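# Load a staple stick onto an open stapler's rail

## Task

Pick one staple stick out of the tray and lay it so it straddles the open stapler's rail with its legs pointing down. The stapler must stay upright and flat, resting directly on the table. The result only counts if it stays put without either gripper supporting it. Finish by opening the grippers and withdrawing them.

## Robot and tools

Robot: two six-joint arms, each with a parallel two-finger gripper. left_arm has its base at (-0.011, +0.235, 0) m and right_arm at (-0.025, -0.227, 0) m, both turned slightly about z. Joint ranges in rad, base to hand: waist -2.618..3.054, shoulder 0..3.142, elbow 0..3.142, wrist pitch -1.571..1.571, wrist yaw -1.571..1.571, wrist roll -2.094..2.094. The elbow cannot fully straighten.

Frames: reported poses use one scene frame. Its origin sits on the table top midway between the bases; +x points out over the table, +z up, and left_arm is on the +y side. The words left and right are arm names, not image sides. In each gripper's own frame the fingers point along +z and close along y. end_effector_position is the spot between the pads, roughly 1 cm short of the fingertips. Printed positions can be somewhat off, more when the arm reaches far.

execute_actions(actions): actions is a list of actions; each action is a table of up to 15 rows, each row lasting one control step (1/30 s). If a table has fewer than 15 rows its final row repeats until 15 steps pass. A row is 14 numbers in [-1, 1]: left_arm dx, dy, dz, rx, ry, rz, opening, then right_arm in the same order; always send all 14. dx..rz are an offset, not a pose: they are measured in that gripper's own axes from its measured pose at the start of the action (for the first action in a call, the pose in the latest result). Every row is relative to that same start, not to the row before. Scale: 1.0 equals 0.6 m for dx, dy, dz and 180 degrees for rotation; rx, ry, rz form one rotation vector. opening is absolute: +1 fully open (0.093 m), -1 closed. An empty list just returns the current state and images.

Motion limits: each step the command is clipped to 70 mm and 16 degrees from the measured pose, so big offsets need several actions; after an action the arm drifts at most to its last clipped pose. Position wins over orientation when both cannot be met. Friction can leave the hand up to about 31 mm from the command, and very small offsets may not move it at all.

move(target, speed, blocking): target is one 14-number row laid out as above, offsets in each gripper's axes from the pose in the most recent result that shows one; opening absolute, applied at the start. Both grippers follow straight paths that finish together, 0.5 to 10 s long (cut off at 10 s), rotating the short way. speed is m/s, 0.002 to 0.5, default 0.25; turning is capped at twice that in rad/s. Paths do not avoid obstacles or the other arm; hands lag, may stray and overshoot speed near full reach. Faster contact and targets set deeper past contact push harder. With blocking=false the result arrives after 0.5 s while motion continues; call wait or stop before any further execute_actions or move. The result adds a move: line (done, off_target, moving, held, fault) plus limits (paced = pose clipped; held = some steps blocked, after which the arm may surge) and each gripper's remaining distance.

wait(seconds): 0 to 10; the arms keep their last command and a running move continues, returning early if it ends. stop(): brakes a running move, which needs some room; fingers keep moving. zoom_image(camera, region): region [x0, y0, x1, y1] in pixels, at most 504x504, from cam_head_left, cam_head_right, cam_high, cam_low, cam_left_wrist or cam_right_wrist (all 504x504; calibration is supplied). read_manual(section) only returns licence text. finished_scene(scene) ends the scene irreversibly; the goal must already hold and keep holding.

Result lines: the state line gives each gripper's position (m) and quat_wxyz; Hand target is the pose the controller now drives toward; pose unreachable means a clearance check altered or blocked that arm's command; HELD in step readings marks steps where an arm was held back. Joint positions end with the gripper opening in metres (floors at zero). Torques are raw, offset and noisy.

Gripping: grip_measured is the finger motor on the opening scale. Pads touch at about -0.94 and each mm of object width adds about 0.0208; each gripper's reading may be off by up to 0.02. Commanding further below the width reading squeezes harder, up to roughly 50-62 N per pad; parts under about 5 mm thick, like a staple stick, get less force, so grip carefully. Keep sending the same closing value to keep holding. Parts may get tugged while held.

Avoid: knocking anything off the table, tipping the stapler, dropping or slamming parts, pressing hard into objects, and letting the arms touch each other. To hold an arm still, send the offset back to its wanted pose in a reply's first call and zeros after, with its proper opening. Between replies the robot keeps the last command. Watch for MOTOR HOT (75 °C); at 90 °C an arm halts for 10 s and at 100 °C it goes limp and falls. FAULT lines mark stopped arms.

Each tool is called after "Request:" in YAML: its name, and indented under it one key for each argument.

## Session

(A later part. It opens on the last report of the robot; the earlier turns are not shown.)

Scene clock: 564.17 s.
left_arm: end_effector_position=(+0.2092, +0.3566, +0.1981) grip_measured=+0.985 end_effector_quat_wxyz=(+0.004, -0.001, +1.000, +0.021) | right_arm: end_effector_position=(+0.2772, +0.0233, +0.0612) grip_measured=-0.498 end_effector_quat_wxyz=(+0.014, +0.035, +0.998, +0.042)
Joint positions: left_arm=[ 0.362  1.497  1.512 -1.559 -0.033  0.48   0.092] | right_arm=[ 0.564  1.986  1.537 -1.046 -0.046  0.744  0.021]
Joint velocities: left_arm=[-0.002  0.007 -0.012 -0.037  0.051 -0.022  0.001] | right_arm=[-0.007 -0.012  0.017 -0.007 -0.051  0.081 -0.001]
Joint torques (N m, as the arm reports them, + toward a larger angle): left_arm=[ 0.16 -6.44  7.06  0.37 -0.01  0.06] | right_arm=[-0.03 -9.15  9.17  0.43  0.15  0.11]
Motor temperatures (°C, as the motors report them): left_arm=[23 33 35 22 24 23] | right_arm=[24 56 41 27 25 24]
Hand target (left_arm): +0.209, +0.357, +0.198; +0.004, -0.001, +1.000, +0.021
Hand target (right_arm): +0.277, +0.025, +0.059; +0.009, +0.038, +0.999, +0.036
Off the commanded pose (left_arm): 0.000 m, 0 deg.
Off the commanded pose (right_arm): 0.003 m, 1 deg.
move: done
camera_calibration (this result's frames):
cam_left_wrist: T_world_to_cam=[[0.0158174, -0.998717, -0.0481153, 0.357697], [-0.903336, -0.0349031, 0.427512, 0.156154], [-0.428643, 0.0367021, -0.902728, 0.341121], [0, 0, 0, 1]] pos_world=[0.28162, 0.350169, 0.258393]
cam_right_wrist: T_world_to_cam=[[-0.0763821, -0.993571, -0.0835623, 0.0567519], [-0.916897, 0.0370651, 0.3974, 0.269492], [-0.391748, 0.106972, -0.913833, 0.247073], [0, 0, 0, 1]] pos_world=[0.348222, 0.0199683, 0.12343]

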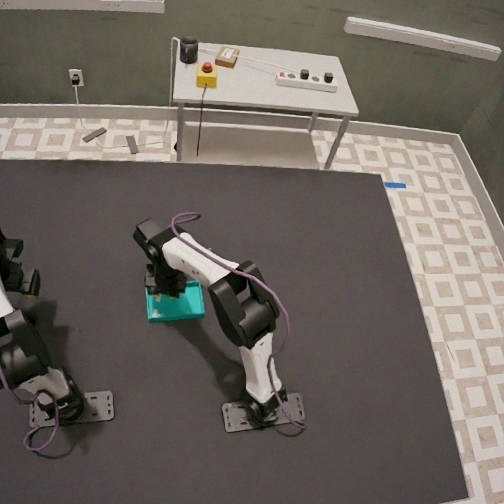

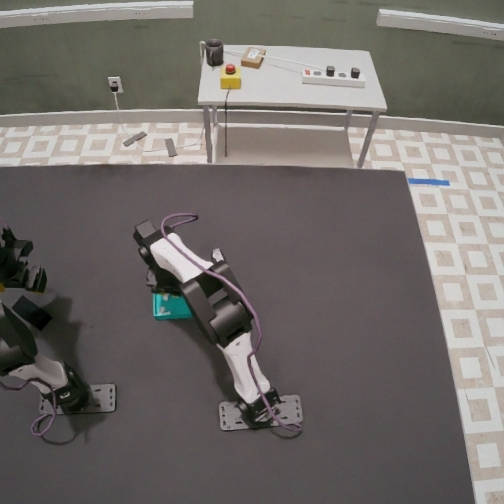

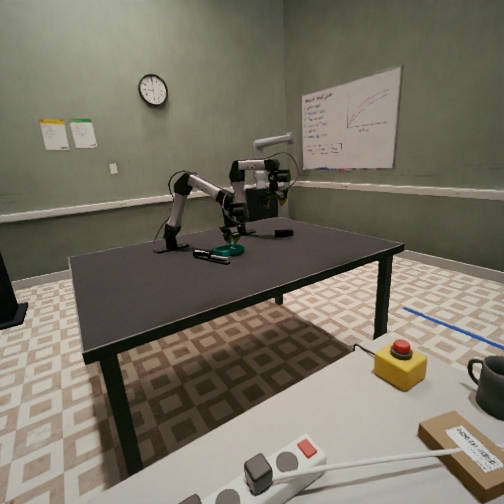

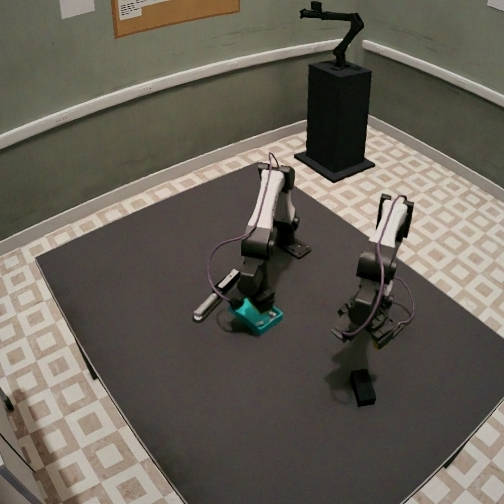

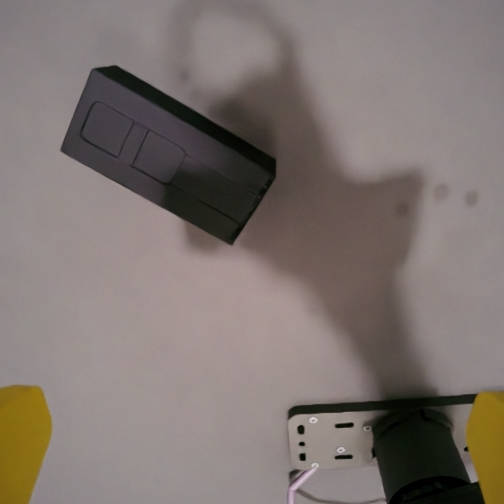

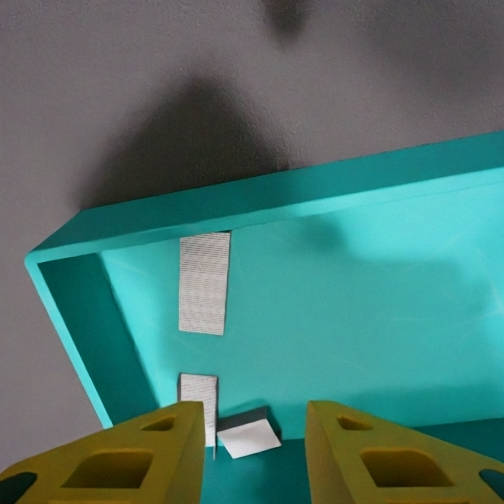

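Request:
move:
  target: [0,0,0,0,0,0,1,0,0.03,-0.02,0,0,0,1]
  speed: 0.05

Request:
move:
  target: [0,0,0,0,0,0,1,0.008,0.085,0,0.012,0.01,0,1]
  speed: 0.05

Request:
move:
  target: [0,0,0,0,0,0,1,0.008,-0.005,0.05,0.008,0.005,0,1]
  speed: 0.02

Scene clock: 576.17 s.
left_arm: end_effector_position=(+0.2092, +0.3566, +0.1981) grip_measured=+0.985 end_effector_quat_wxyz=(+0.004, -0.001, +1.000, +0.021) | right_arm: end_effector_position=(+0.2789, +0.0378, +0.0778) grip_measured=+0.987 end_effector_quat_wxyz=(+0.019, +0.034, +0.998, +0.048)
Joint positions: left_arm=[ 0.362  1.497  1.512 -1.559 -0.033  0.48   0.092] | right_arm=[ 0.59   2.001  1.623 -1.1   -0.046  0.767  0.093]
Joint velocities: left_arm=[-0.012 -0.002 -0.002  0.037 -0.022  0.022  0.   ] | right_arm=[ 0.007  0.002  0.012  0.007 -0.007 -0.051 -0.   ]
Joint torques (N m, as the arm reports them, + toward a larger angle): left_arm=[ 0.2  -6.41  7.23  0.37  0.01  0.06] | right_arm=[ 0.55 -9.54  9.09  0.4   0.11  0.14]
Motor temperatures (°C, as the motors report them): left_arm=[23 33 35 22 24 23] | right_arm=[24 55 43 27 25 24]
Hand target (left_arm): +0.209, +0.357, +0.198; +0.004, -0.001, +1.000, +0.021
Hand target (right_arm): +0.278, +0.040, +0.075; +0.014, +0.035, +0.998, +0.043
Off the commanded pose (left_arm): 0.000 m, 0 deg.
Off the commanded pose (right_arm): 0.004 m, 1 deg.
move: done
camera_calibration (this result's frames):
cam_left_wrist: T_world_to_cam=[[0.0158174, -0.998717, -0.0481153, 0.357697], [-0.903336, -0.0349031, 0.427512, 0.156154], [-0.428643, 0.0367021, -0.902728, 0.341121], [0, 0, 0, 1]] pos_world=[0.28162, 0.350169, 0.258393]
cam_right_wrist: T_world_to_cam=[[-0.0726146, -0.992728, -0.0960067, 0.0725375], [-0.92141, 0.0299287, 0.387438, 0.26619], [-0.381748, 0.116595, -0.916883, 0.258474], [0, 0, 0, 1]] pos_world=[0.349209, 0.0339065, 0.140823]

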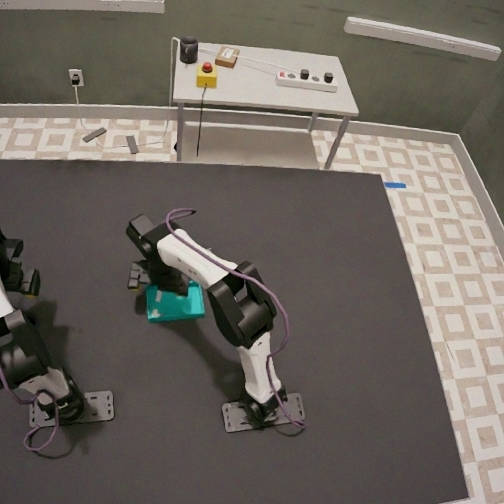

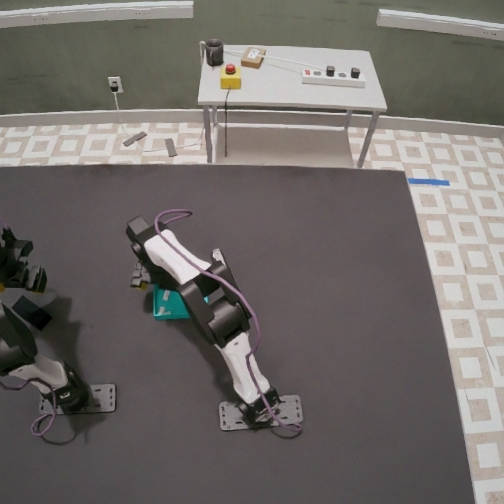

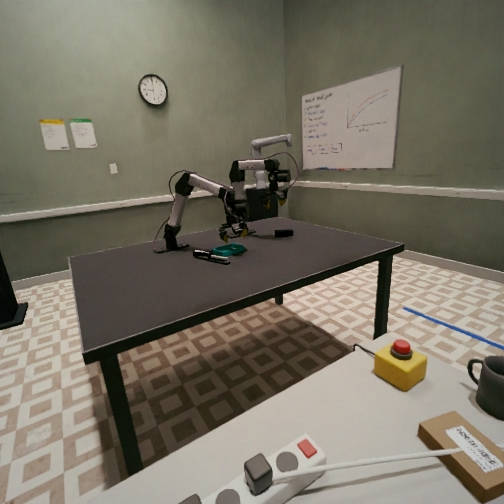

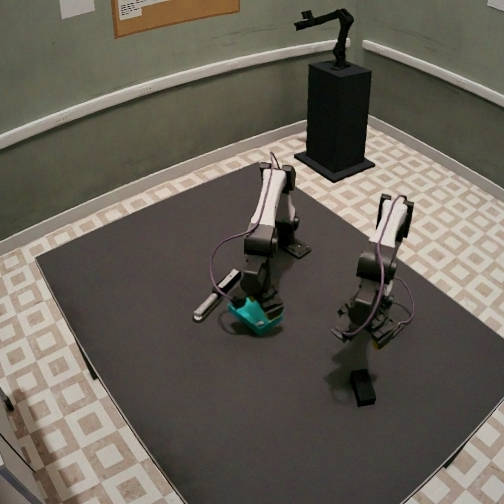

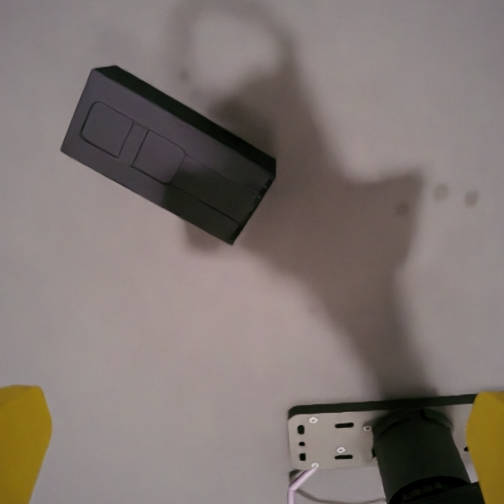

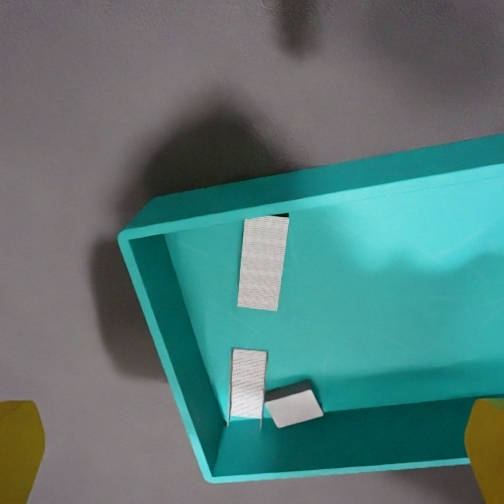

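Scene clock: 577.67 s.
left_arm: end_effector_position=(+0.2092, +0.3566, +0.1981) grip_measured=+0.985 end_effector_quat_wxyz=(+0.004, -0.001, +1.000, +0.021) | right_arm: end_effector_position=(+0.2778, +0.0874, +0.0865) grip_measured=+0.987 end_effector_quat_wxyz=(+0.005, +0.031, +0.999, +0.039)
Joint positions: left_arm=[ 0.362  1.497  1.512 -1.559 -0.033  0.48   0.092] | right_arm=[ 0.679  2.166  1.911 -1.251 -0.046  0.85   0.093]
Joint velocities: left_arm=[-0.002 -0.012 -0.007 -0.007  0.007 -0.022  0.   ] | right_arm=[-0.002  0.002 -0.007 -0.037  0.022 -0.007 -0.   ]
Joint torques (N m, as the arm reports them, + toward a larger angle): left_arm=[ 0.16 -6.45  7.18  0.37  0.01  0.06] | right_arm=[  0.08 -10.81   9.45   0.44   0.17   0.14]
Motor temperatures (°C, as the motors report them): left_arm=[23 33 35 22 24 23] | right_arm=[24 55 43 27 25 24]
Hand target (left_arm): +0.209, +0.357, +0.198; +0.004, -0.001, +1.000, +0.021
Hand target (right_arm): +0.278, +0.089, +0.083; +0.003, +0.033, +0.999, +0.031
Off the commanded pose (left_arm): 0.000 m, 0 deg.
Off the commanded pose (right_arm): 0.004 m, 1 deg.
move: done
camera_calibration (this result's frames):
cam_left_wrist: T_world_to_cam=[[0.0158174, -0.998717, -0.0481153, 0.357697], [-0.903336, -0.0349031, 0.427512, 0.156154], [-0.428643, 0.0367021, -0.902728, 0.341121], [0, 0, 0, 1]] pos_world=[0.28162, 0.350169, 0.258393]
cam_right_wrist: T_world_to_cam=[[-0.0686858, -0.994682, -0.0767401, 0.11993], [-0.910182, 0.030984, 0.413047, 0.254985], [-0.408473, 0.0982179, -0.907471, 0.268469], [0, 0, 0, 1]] pos_world=[0.349982, 0.0850234, 0.147511]

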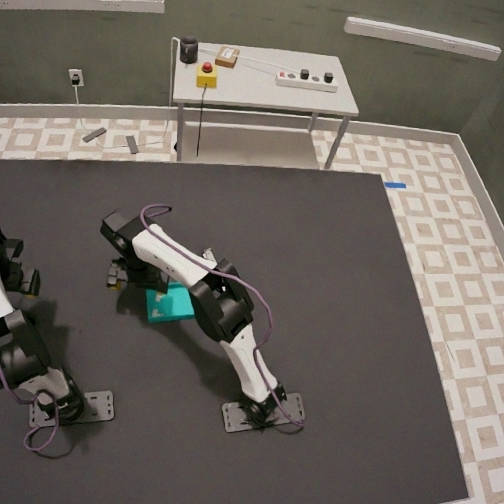

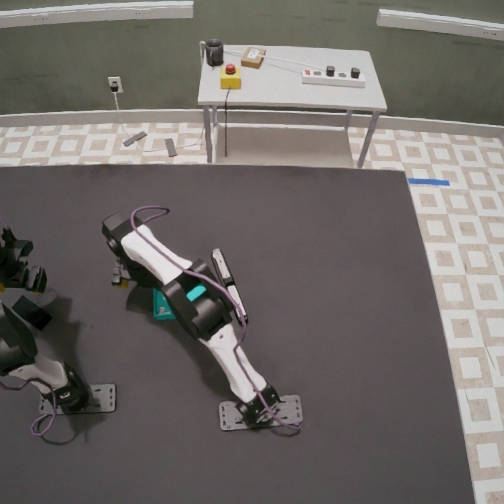

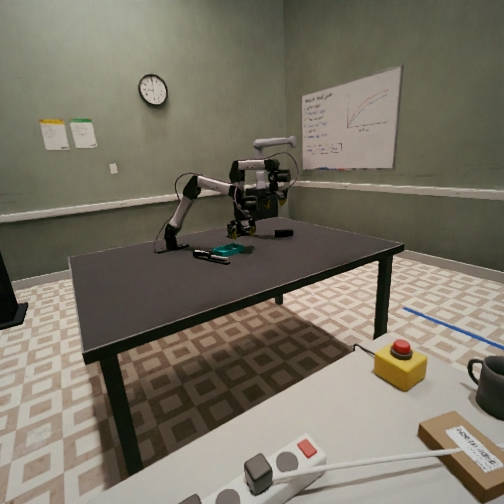

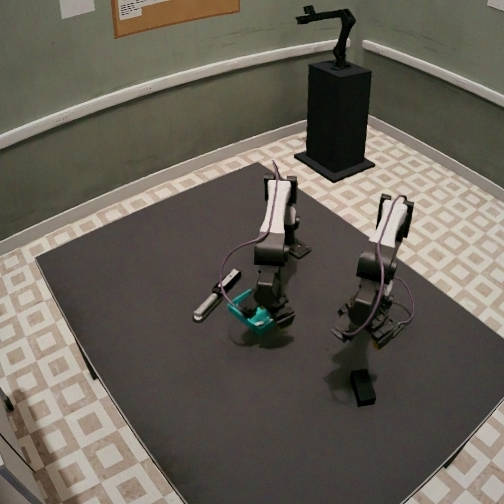

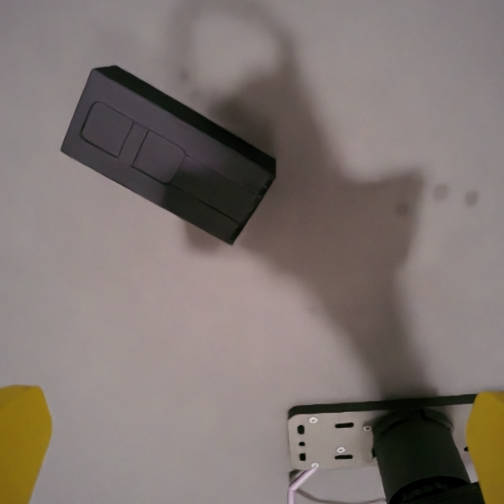

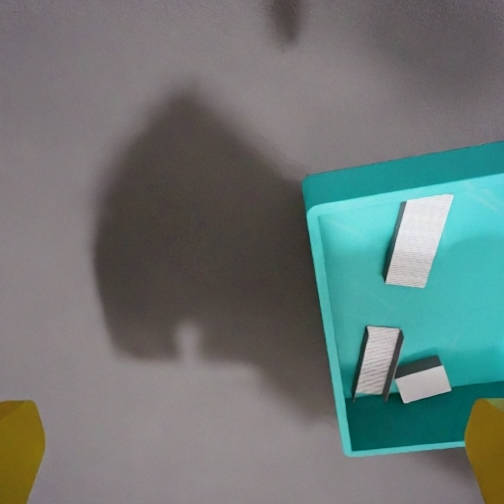

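Scene clock: 579.43 s.
left_arm: end_effector_position=(+0.2092, +0.3566, +0.1981) grip_measured=+0.985 end_effector_quat_wxyz=(+0.004, -0.001, +1.000, +0.021) | right_arm: end_effector_position=(+0.2780, +0.0875, +0.0721) grip_measured=+0.987 end_effector_quat_wxyz=(+0.006, +0.031, +0.999, +0.040)
Joint positions: left_arm=[ 0.362  1.497  1.512 -1.559 -0.033  0.48   0.092] | right_arm=[ 0.679  2.166  1.854 -1.191 -0.046  0.85   0.093]
Joint velocities: left_arm=[-0.007 -0.002  0.007 -0.022 -0.022 -0.007 -0.   ] | right_arm=[ 0.012  0.002  0.002  0.007  0.066 -0.022 -0.   ]
Joint torques (N m, as the arm reports them, + toward a larger angle): left_arm=[ 0.22 -6.48  7.1   0.37  0.01  0.04] | right_arm=[  0.37 -10.61   5.62   0.59   0.22   0.1 ]
Motor temperatures (°C, as the motors report them): left_arm=[23 33 35 22 24 23] | right_arm=[24 55 43 27 25 24]
Hand target (left_arm): +0.209, +0.357, +0.198; +0.004, -0.001, +1.000, +0.021
Hand target (right_arm): +0.273, +0.087, +0.057; -0.003, +0.031, +0.999, +0.027
Off the commanded pose (left_arm): 0.000 m, 0 deg.
Off the commanded pose (right_arm): 0.017 m, 2 deg.
move: off_target (right_arm)
camera_calibration (this result's frames):
cam_left_wrist: T_world_to_cam=[[0.0158174, -0.998717, -0.0481153, 0.357697], [-0.903336, -0.0349031, 0.427512, 0.156154], [-0.428643, 0.0367021, -0.902728, 0.341121], [0, 0, 0, 1]] pos_world=[0.28162, 0.350169, 0.258393]
cam_right_wrist: T_world_to_cam=[[-0.0684965, -0.994493, -0.0793232, 0.119095], [-0.911182, 0.0299829, 0.410913, 0.26156], [-0.406271, 0.100424, -0.908217, 0.254728], [0, 0, 0, 1]] pos_world=[0.349975, 0.0850159, 0.133317]

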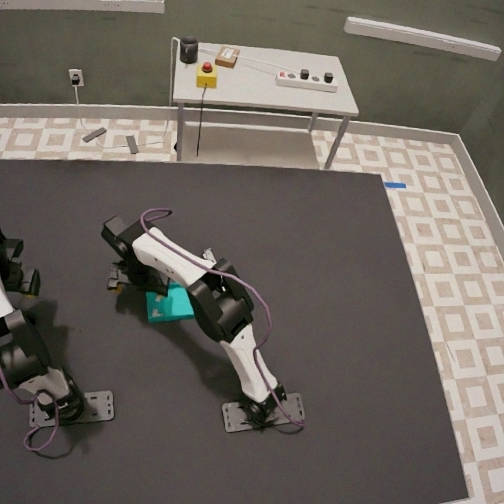

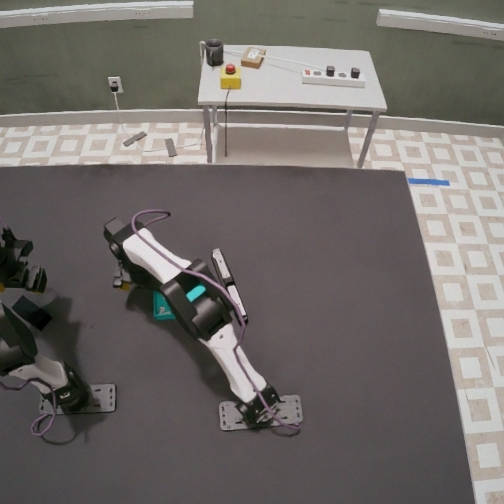

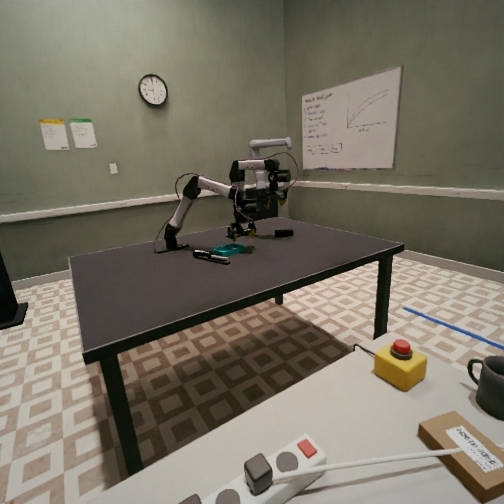

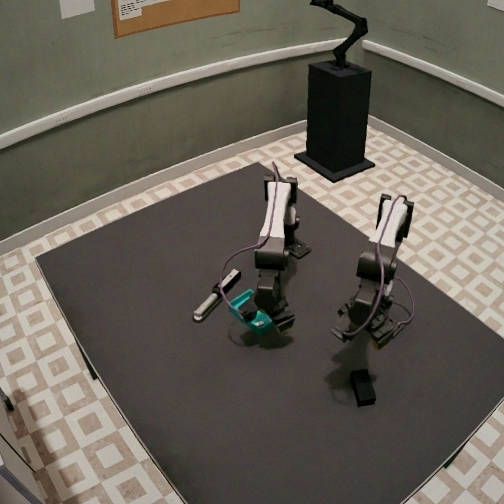

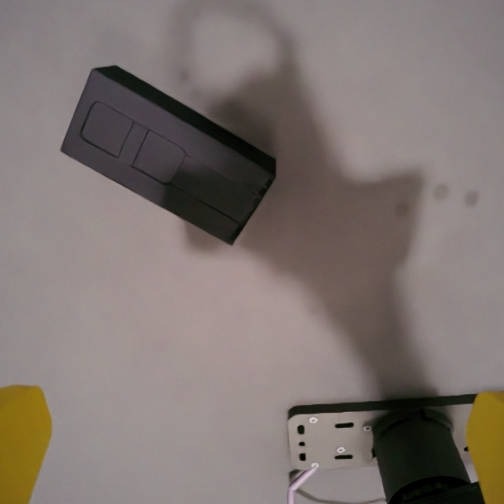

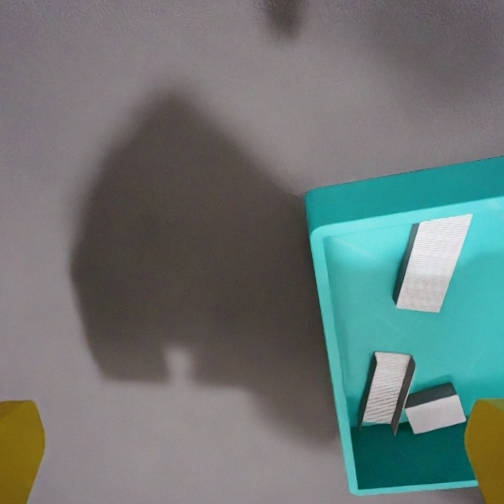

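Request:
move:
  target: [0,0,0,0,0,0,1,-0.005,0.026,0.03,0.008,0.006,0,1]
  speed: 0.03

Request:
move:
  target: [0,0,0,0,0,0,1,0.008,-0.008,0.05,0.008,0.005,0,1]
  speed: 0.02

Request:
zoom_image:
  camera: "cam_head_left"
  region: [100,260,220,340]

Scene clock: 594.57 s.
left_arm: end_effector_position=(+0.2092, +0.3566, +0.1981) grip_measured=+0.985 end_effector_quat_wxyz=(+0.004, -0.001, +1.000, +0.021) | right_arm: end_effector_position=(+0.2840, +0.1018, +0.0588) grip_measured=+0.987 end_effector_quat_wxyz=(+0.001, +0.029, +0.999, +0.035)
Joint positions: left_arm=[ 0.362  1.497  1.512 -1.559 -0.033  0.48   0.092] | right_arm=[ 0.692  2.253  1.942 -1.208 -0.046  0.859  0.093]
Joint velocities: left_arm=[-0.012 -0.012 -0.007  0.022  0.037  0.007  0.   ] | right_arm=[-0.012 -0.002  0.007 -0.037 -0.022 -0.051 -0.001]
Joint torques (N m, as the arm reports them, + toward a larger angle): left_arm=[ 0.17 -6.54  7.12  0.37  0.02  0.07] | right_arm=[  0.2  -11.68   9.34   0.38   0.14   0.17]
Motor temperatures (°C, as the motors report them): left_arm=[23 33 35 22 24 23] | right_arm=[24 56 42 27 25 24]
Hand target (left_arm): +0.209, +0.357, +0.198; +0.004, -0.001, +1.000, +0.021
Hand target (right_arm): +0.282, +0.104, +0.055; -0.003, +0.030, +0.999, +0.029
Off the commanded pose (left_arm): 0.000 m, 0 deg.
Off the commanded pose (right_arm): 0.005 m, 1 deg.
move: done
camera_calibration (this result's frames):
cam_left_wrist: T_world_to_cam=[[0.0158174, -0.998717, -0.0481153, 0.357697], [-0.903336, -0.0349031, 0.427512, 0.156154], [-0.428643, 0.0367021, -0.902728, 0.341121], [0, 0, 0, 1]] pos_world=[0.28162, 0.350169, 0.258393]
cam_right_wrist: T_world_to_cam=[[-0.0659121, -0.995537, -0.0675383, 0.131358], [-0.906424, 0.0314378, 0.421196, 0.269986], [-0.417193, 0.0889803, -0.904451, 0.247694], [0, 0, 0, 1]] pos_world=[0.356717, 0.100244, 0.119182]

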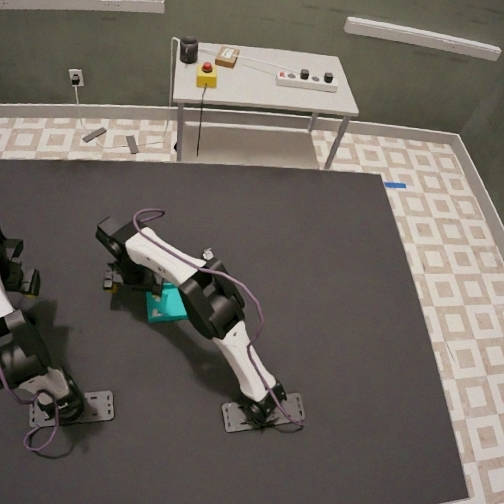

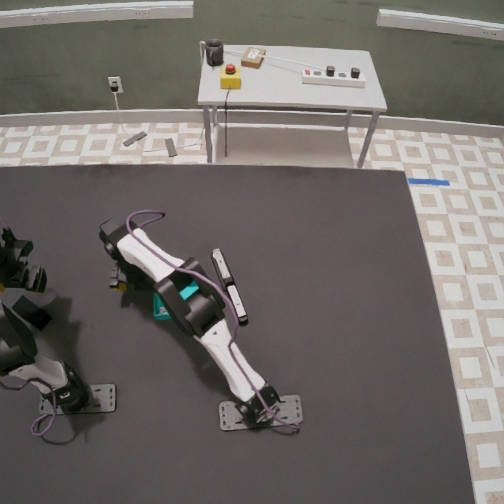

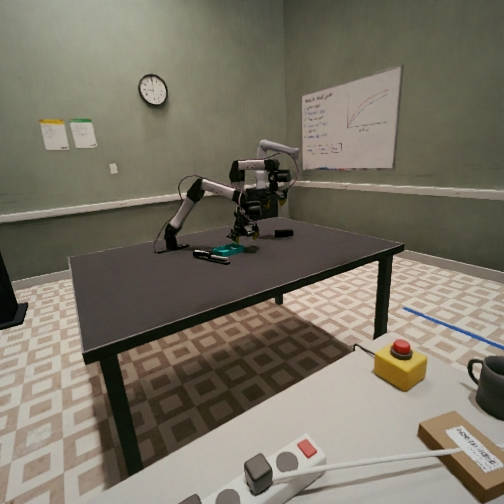

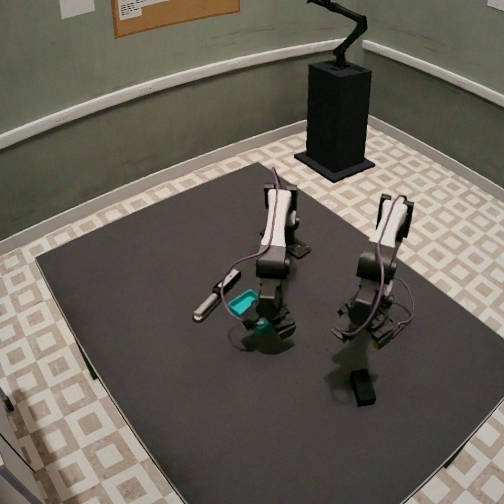

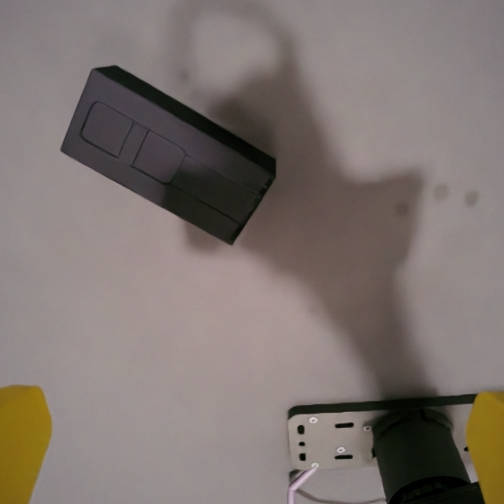

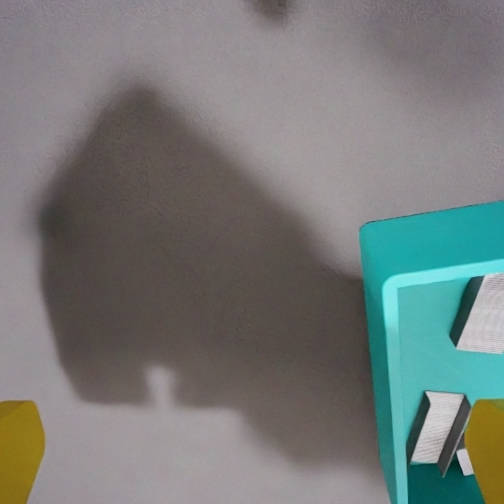

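Scene clock: 596.33 s.
left_arm: end_effector_position=(+0.2092, +0.3566, +0.1981) grip_measured=+0.985 end_effector_quat_wxyz=(+0.004, -0.001, +1.000, +0.021) | right_arm: end_effector_position=(+0.2836, +0.1014, +0.0447) grip_measured=+0.987 end_effector_quat_wxyz=(+0.002, +0.029, +0.999, +0.036)
Joint positions: left_arm=[ 0.362  1.497  1.512 -1.559 -0.033  0.48   0.092] | right_arm=[ 0.692  2.253  1.886 -1.148 -0.046  0.859  0.093]
Joint velocities: left_arm=[-0.017  0.002 -0.002  0.037  0.022  0.007  0.001] | right_arm=[-0.002 -0.002 -0.007  0.051 -0.007  0.022  0.   ]
Joint torques (N m, as the arm reports them, + toward a larger angle): left_arm=[ 0.15 -6.43  7.2   0.36  0.01  0.05] | right_arm=[  0.17 -11.22   5.6    0.54   0.19   0.07]
Motor temperatures (°C, as the motors report them): left_arm=[23 33 35 22 24 23] | right_arm=[24 56 42 27 25 24]
Hand target (left_arm): +0.209, +0.357, +0.198; +0.004, -0.001, +1.000, +0.021
Hand target (right_arm): +0.279, +0.099, +0.029; -0.008, +0.029, +0.999, +0.022
Off the commanded pose (left_arm): 0.000 m, 0 deg.
Off the commanded pose (right_arm): 0.017 m, 2 deg.
move: off_target (right_arm)
camera_calibration (this result's frames):
cam_left_wrist: T_world_to_cam=[[0.0158174, -0.998717, -0.0481153, 0.357697], [-0.903336, -0.0349031, 0.427512, 0.156154], [-0.428643, 0.0367021, -0.902728, 0.341121], [0, 0, 0, 1]] pos_world=[0.28162, 0.350169, 0.258393]
cam_right_wrist: T_world_to_cam=[[-0.0657473, -0.995368, -0.0701459, 0.130023], [-0.90743, 0.0304037, 0.419102, 0.276071], [-0.415027, 0.0912073, -0.905226, 0.233983], [0, 0, 0, 1]] pos_world=[0.356173, 0.0996857, 0.105226]

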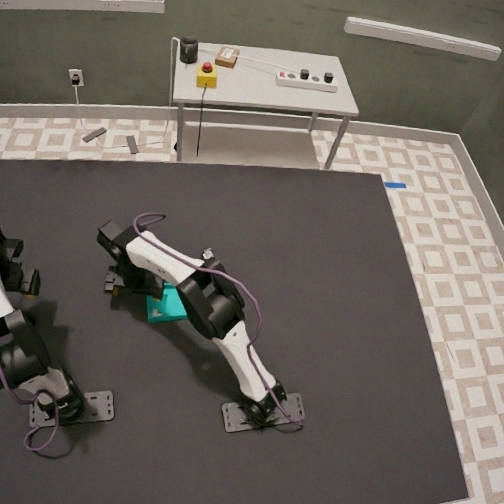

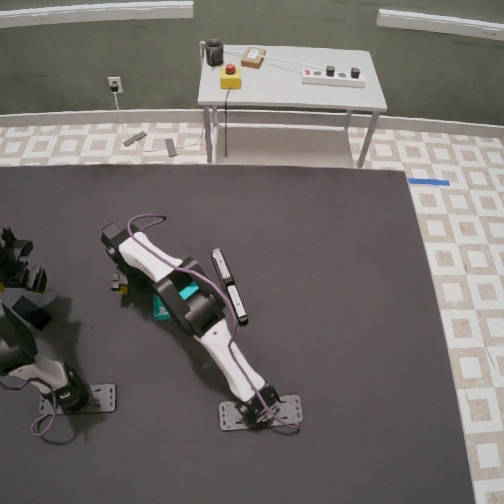

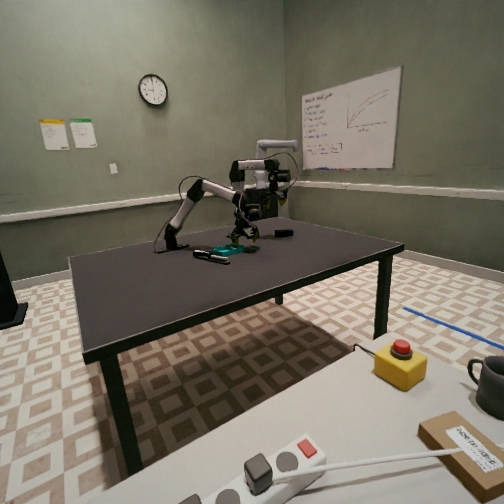

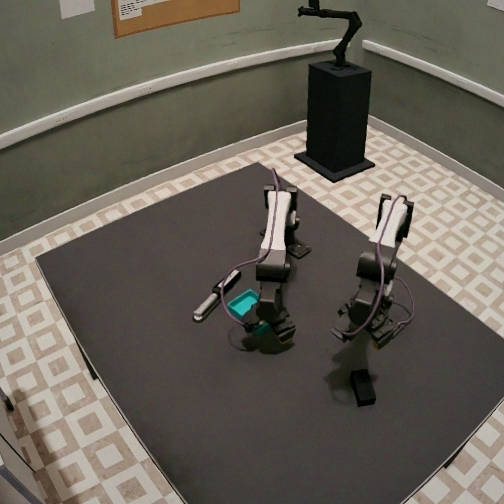

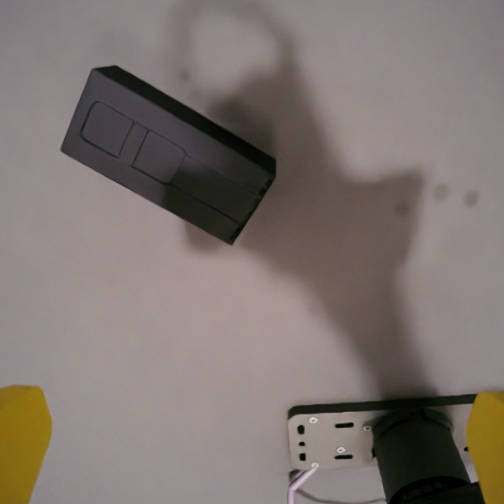

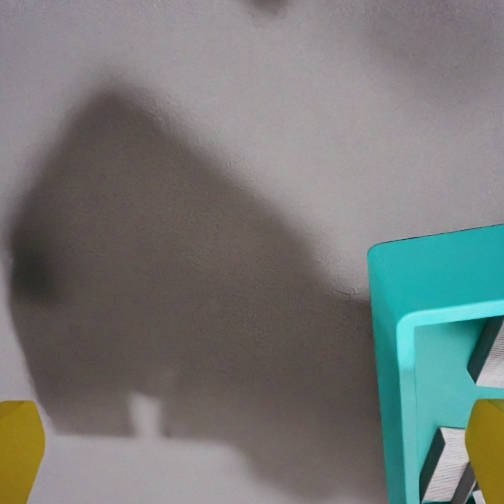

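Region (100, 260, 220, 340) of cam_head_left's 504x504 image, scaled by 4.200, with more detail than that image has.

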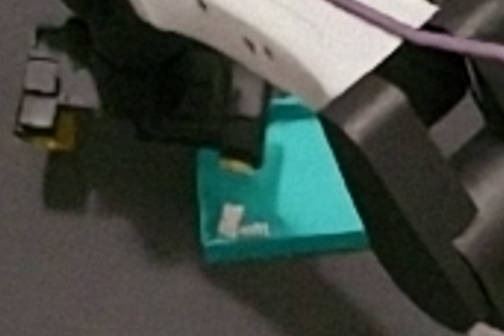

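Request:
move:
  target: [0,0,0,0,0,0,1,-0.012,0.028,0,0,0,0,1]
  speed: 0.02

Request:
move:
  target: [0,0,0,0,0,0,1,0.008,-0.008,0.055,0.008,0.005,0,1]
  speed: 0.02

Request:
zoom_image:
  camera: "cam_head_left"
  region: [100,260,220,340]

Scene clock: 606.07 s.
left_arm: end_effector_position=(+0.2092, +0.3566, +0.1981) grip_measured=+0.985 end_effector_quat_wxyz=(+0.004, -0.001, +1.000, +0.021) | right_arm: end_effector_position=(+0.2947, +0.1149, +0.0505) grip_measured=+0.987 end_effector_quat_wxyz=(+0.008, +0.029, +0.999, +0.043)
Joint positions: left_arm=[ 0.362  1.497  1.512 -1.559 -0.033  0.48   0.092] | right_arm=[ 0.695  2.31   2.004 -1.191 -0.046  0.862  0.093]
Joint velocities: left_arm=[-0.002  0.007  0.002 -0.037 -0.051  0.022 -0.001] | right_arm=[ 0.017 -0.002  0.012 -0.081 -0.022  0.081 -0.   ]
Joint torques (N m, as the arm reports them, + toward a larger angle): left_arm=[ 0.17 -6.44  7.09  0.37 -0.01  0.06] | right_arm=[  0.29 -12.13   9.36   0.38   0.13   0.13]
Motor temperatures (°C, as the motors report them): left_arm=[23 33 35 22 24 23] | right_arm=[24 57 41 27 25 24]
Hand target (left_arm): +0.209, +0.357, +0.198; +0.004, -0.001, +1.000, +0.021
Hand target (right_arm): +0.292, +0.117, +0.046; +0.002, +0.029, +0.999, +0.036
Off the commanded pose (left_arm): 0.000 m, 0 deg.
Off the commanded pose (right_arm): 0.006 m, 1 deg.
move: done
camera_calibration (this result's frames):
cam_left_wrist: T_world_to_cam=[[0.0158174, -0.998717, -0.0481153, 0.357697], [-0.903336, -0.0349031, 0.427512, 0.156154], [-0.428643, 0.0367021, -0.902728, 0.341121], [0, 0, 0, 1]] pos_world=[0.28162, 0.350169, 0.258393]
cam_right_wrist: T_world_to_cam=[[-0.0639899, -0.994379, -0.0843569, 0.144666], [-0.912757, 0.0241431, 0.407789, 0.286201], [-0.40346, 0.103092, -0.909171, 0.238012], [0, 0, 0, 1]] pos_world=[0.366518, 0.112406, 0.111888]

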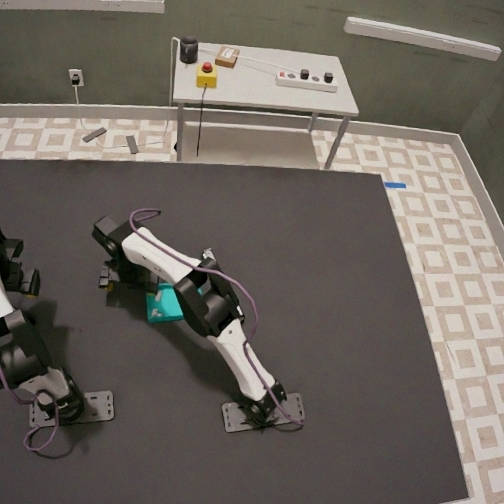

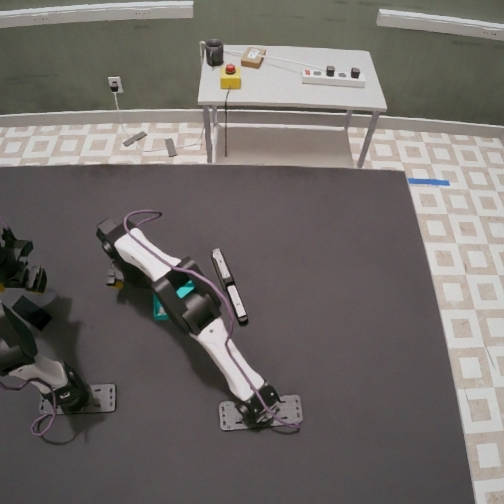

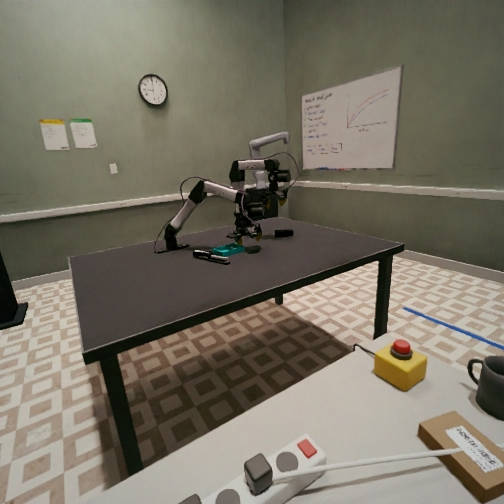

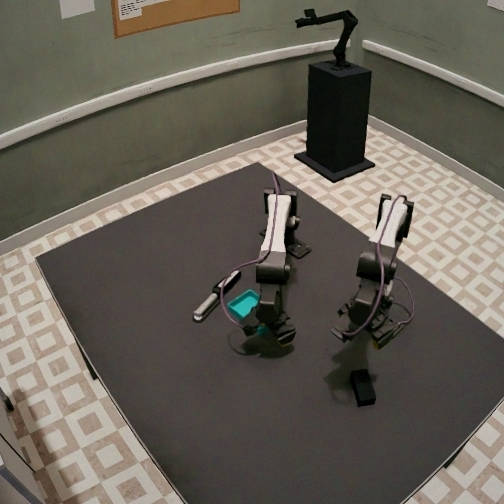

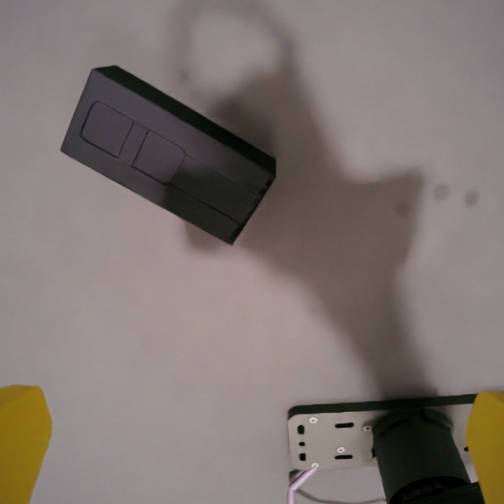

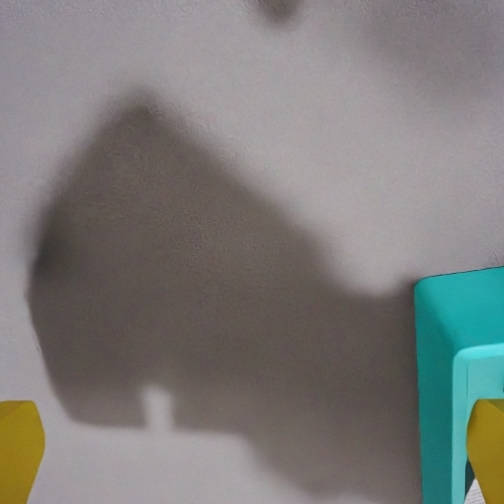

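Scene clock: 608.17 s.
left_arm: end_effector_position=(+0.2092, +0.3566, +0.1981) grip_measured=+0.985 end_effector_quat_wxyz=(+0.004, -0.001, +1.000, +0.021) | right_arm: end_effector_position=(+0.2953, +0.1155, +0.0317) grip_measured=+0.987 end_effector_quat_wxyz=(+0.008, +0.029, +0.999, +0.043)
Joint positions: left_arm=[ 0.362  1.497  1.512 -1.559 -0.033  0.48   0.092] | right_arm=[ 0.695  2.322  1.949 -1.124 -0.046  0.862  0.093]
Joint velocities: left_arm=[-0.007 -0.002 -0.002 -0.037  0.007  0.007 -0.001] | right_arm=[ 0.002 -0.012  0.007  0.095 -0.007 -0.037 -0.001]
Joint torques (N m, as the arm reports them, + toward a larger angle): left_arm=[ 0.19 -6.45  7.18  0.36  0.01  0.04] | right_arm=[  0.18 -12.21   5.61   0.59   0.2    0.08]
Motor temperatures (°C, as the motors report them): left_arm=[23 33 35 22 24 23] | right_arm=[24 57 41 27 25 24]
Hand target (left_arm): +0.209, +0.357, +0.198; +0.004, -0.001, +1.000, +0.021
Hand target (right_arm): +0.290, +0.113, +0.017; -0.000, +0.028, +0.999, +0.030
Off the commanded pose (left_arm): 0.000 m, 0 deg.
Off the commanded pose (right_arm): 0.016 m, 2 deg.
move: off_target (right_arm)
camera_calibration (this result's frames):
cam_left_wrist: T_world_to_cam=[[0.0158174, -0.998717, -0.0481153, 0.357697], [-0.903336, -0.0349031, 0.427512, 0.156154], [-0.428643, 0.0367021, -0.902728, 0.341121], [0, 0, 0, 1]] pos_world=[0.28162, 0.350169, 0.258393]
cam_right_wrist: T_world_to_cam=[[-0.063945, -0.994332, -0.0849362, 0.143709], [-0.912973, 0.0239196, 0.407318, 0.294465], [-0.402978, 0.10359, -0.909328, 0.22093], [0, 0, 0, 1]] pos_world=[0.367058, 0.112965, 0.0931636]

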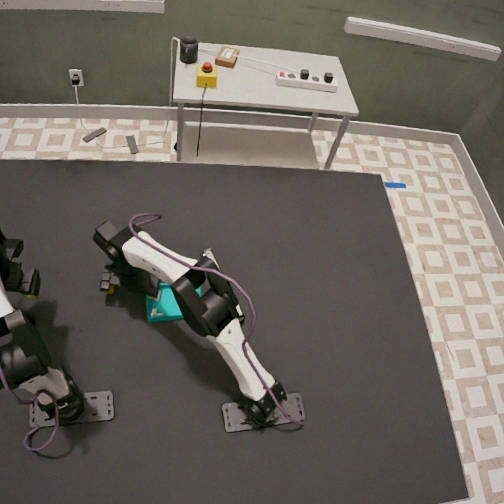

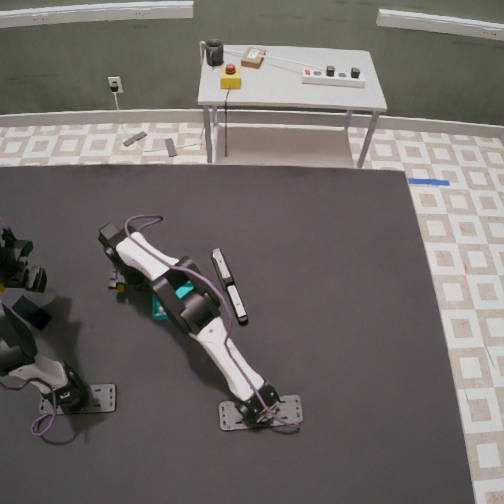

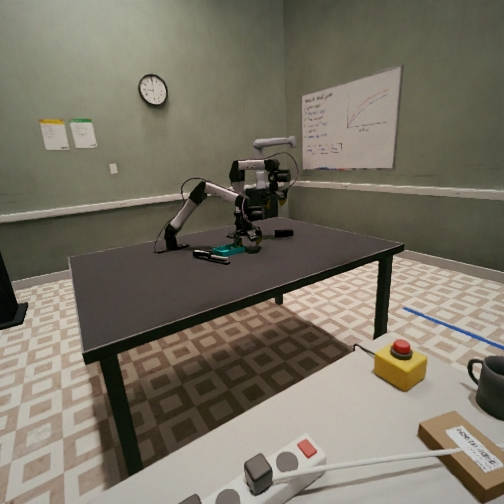

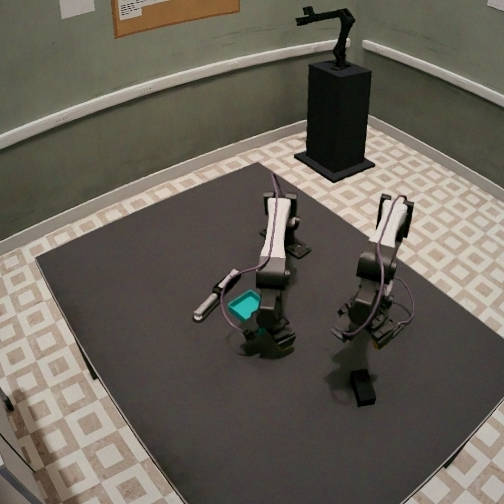

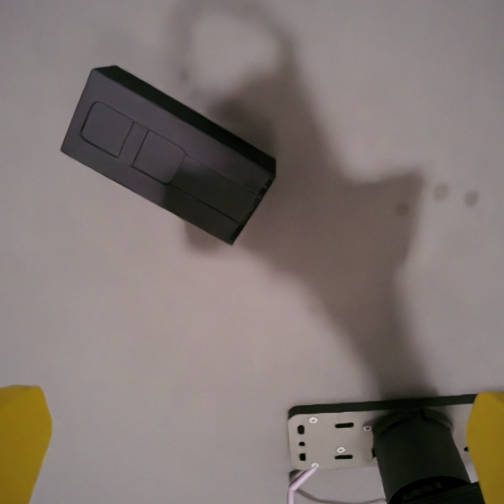

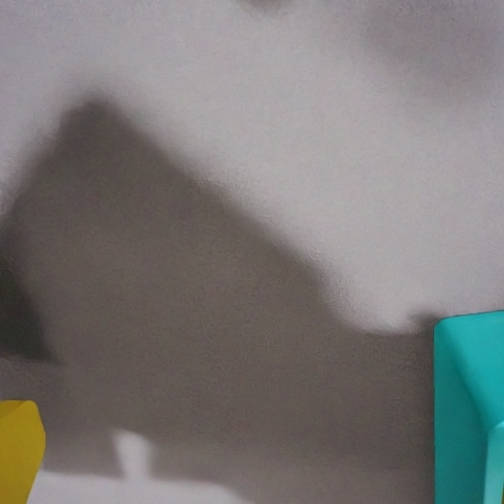

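Region (100, 260, 220, 340) of cam_head_left's 504x504 image, scaled by 4.200, with more detail than that image has.

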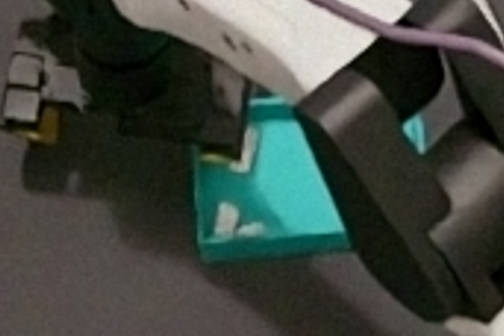

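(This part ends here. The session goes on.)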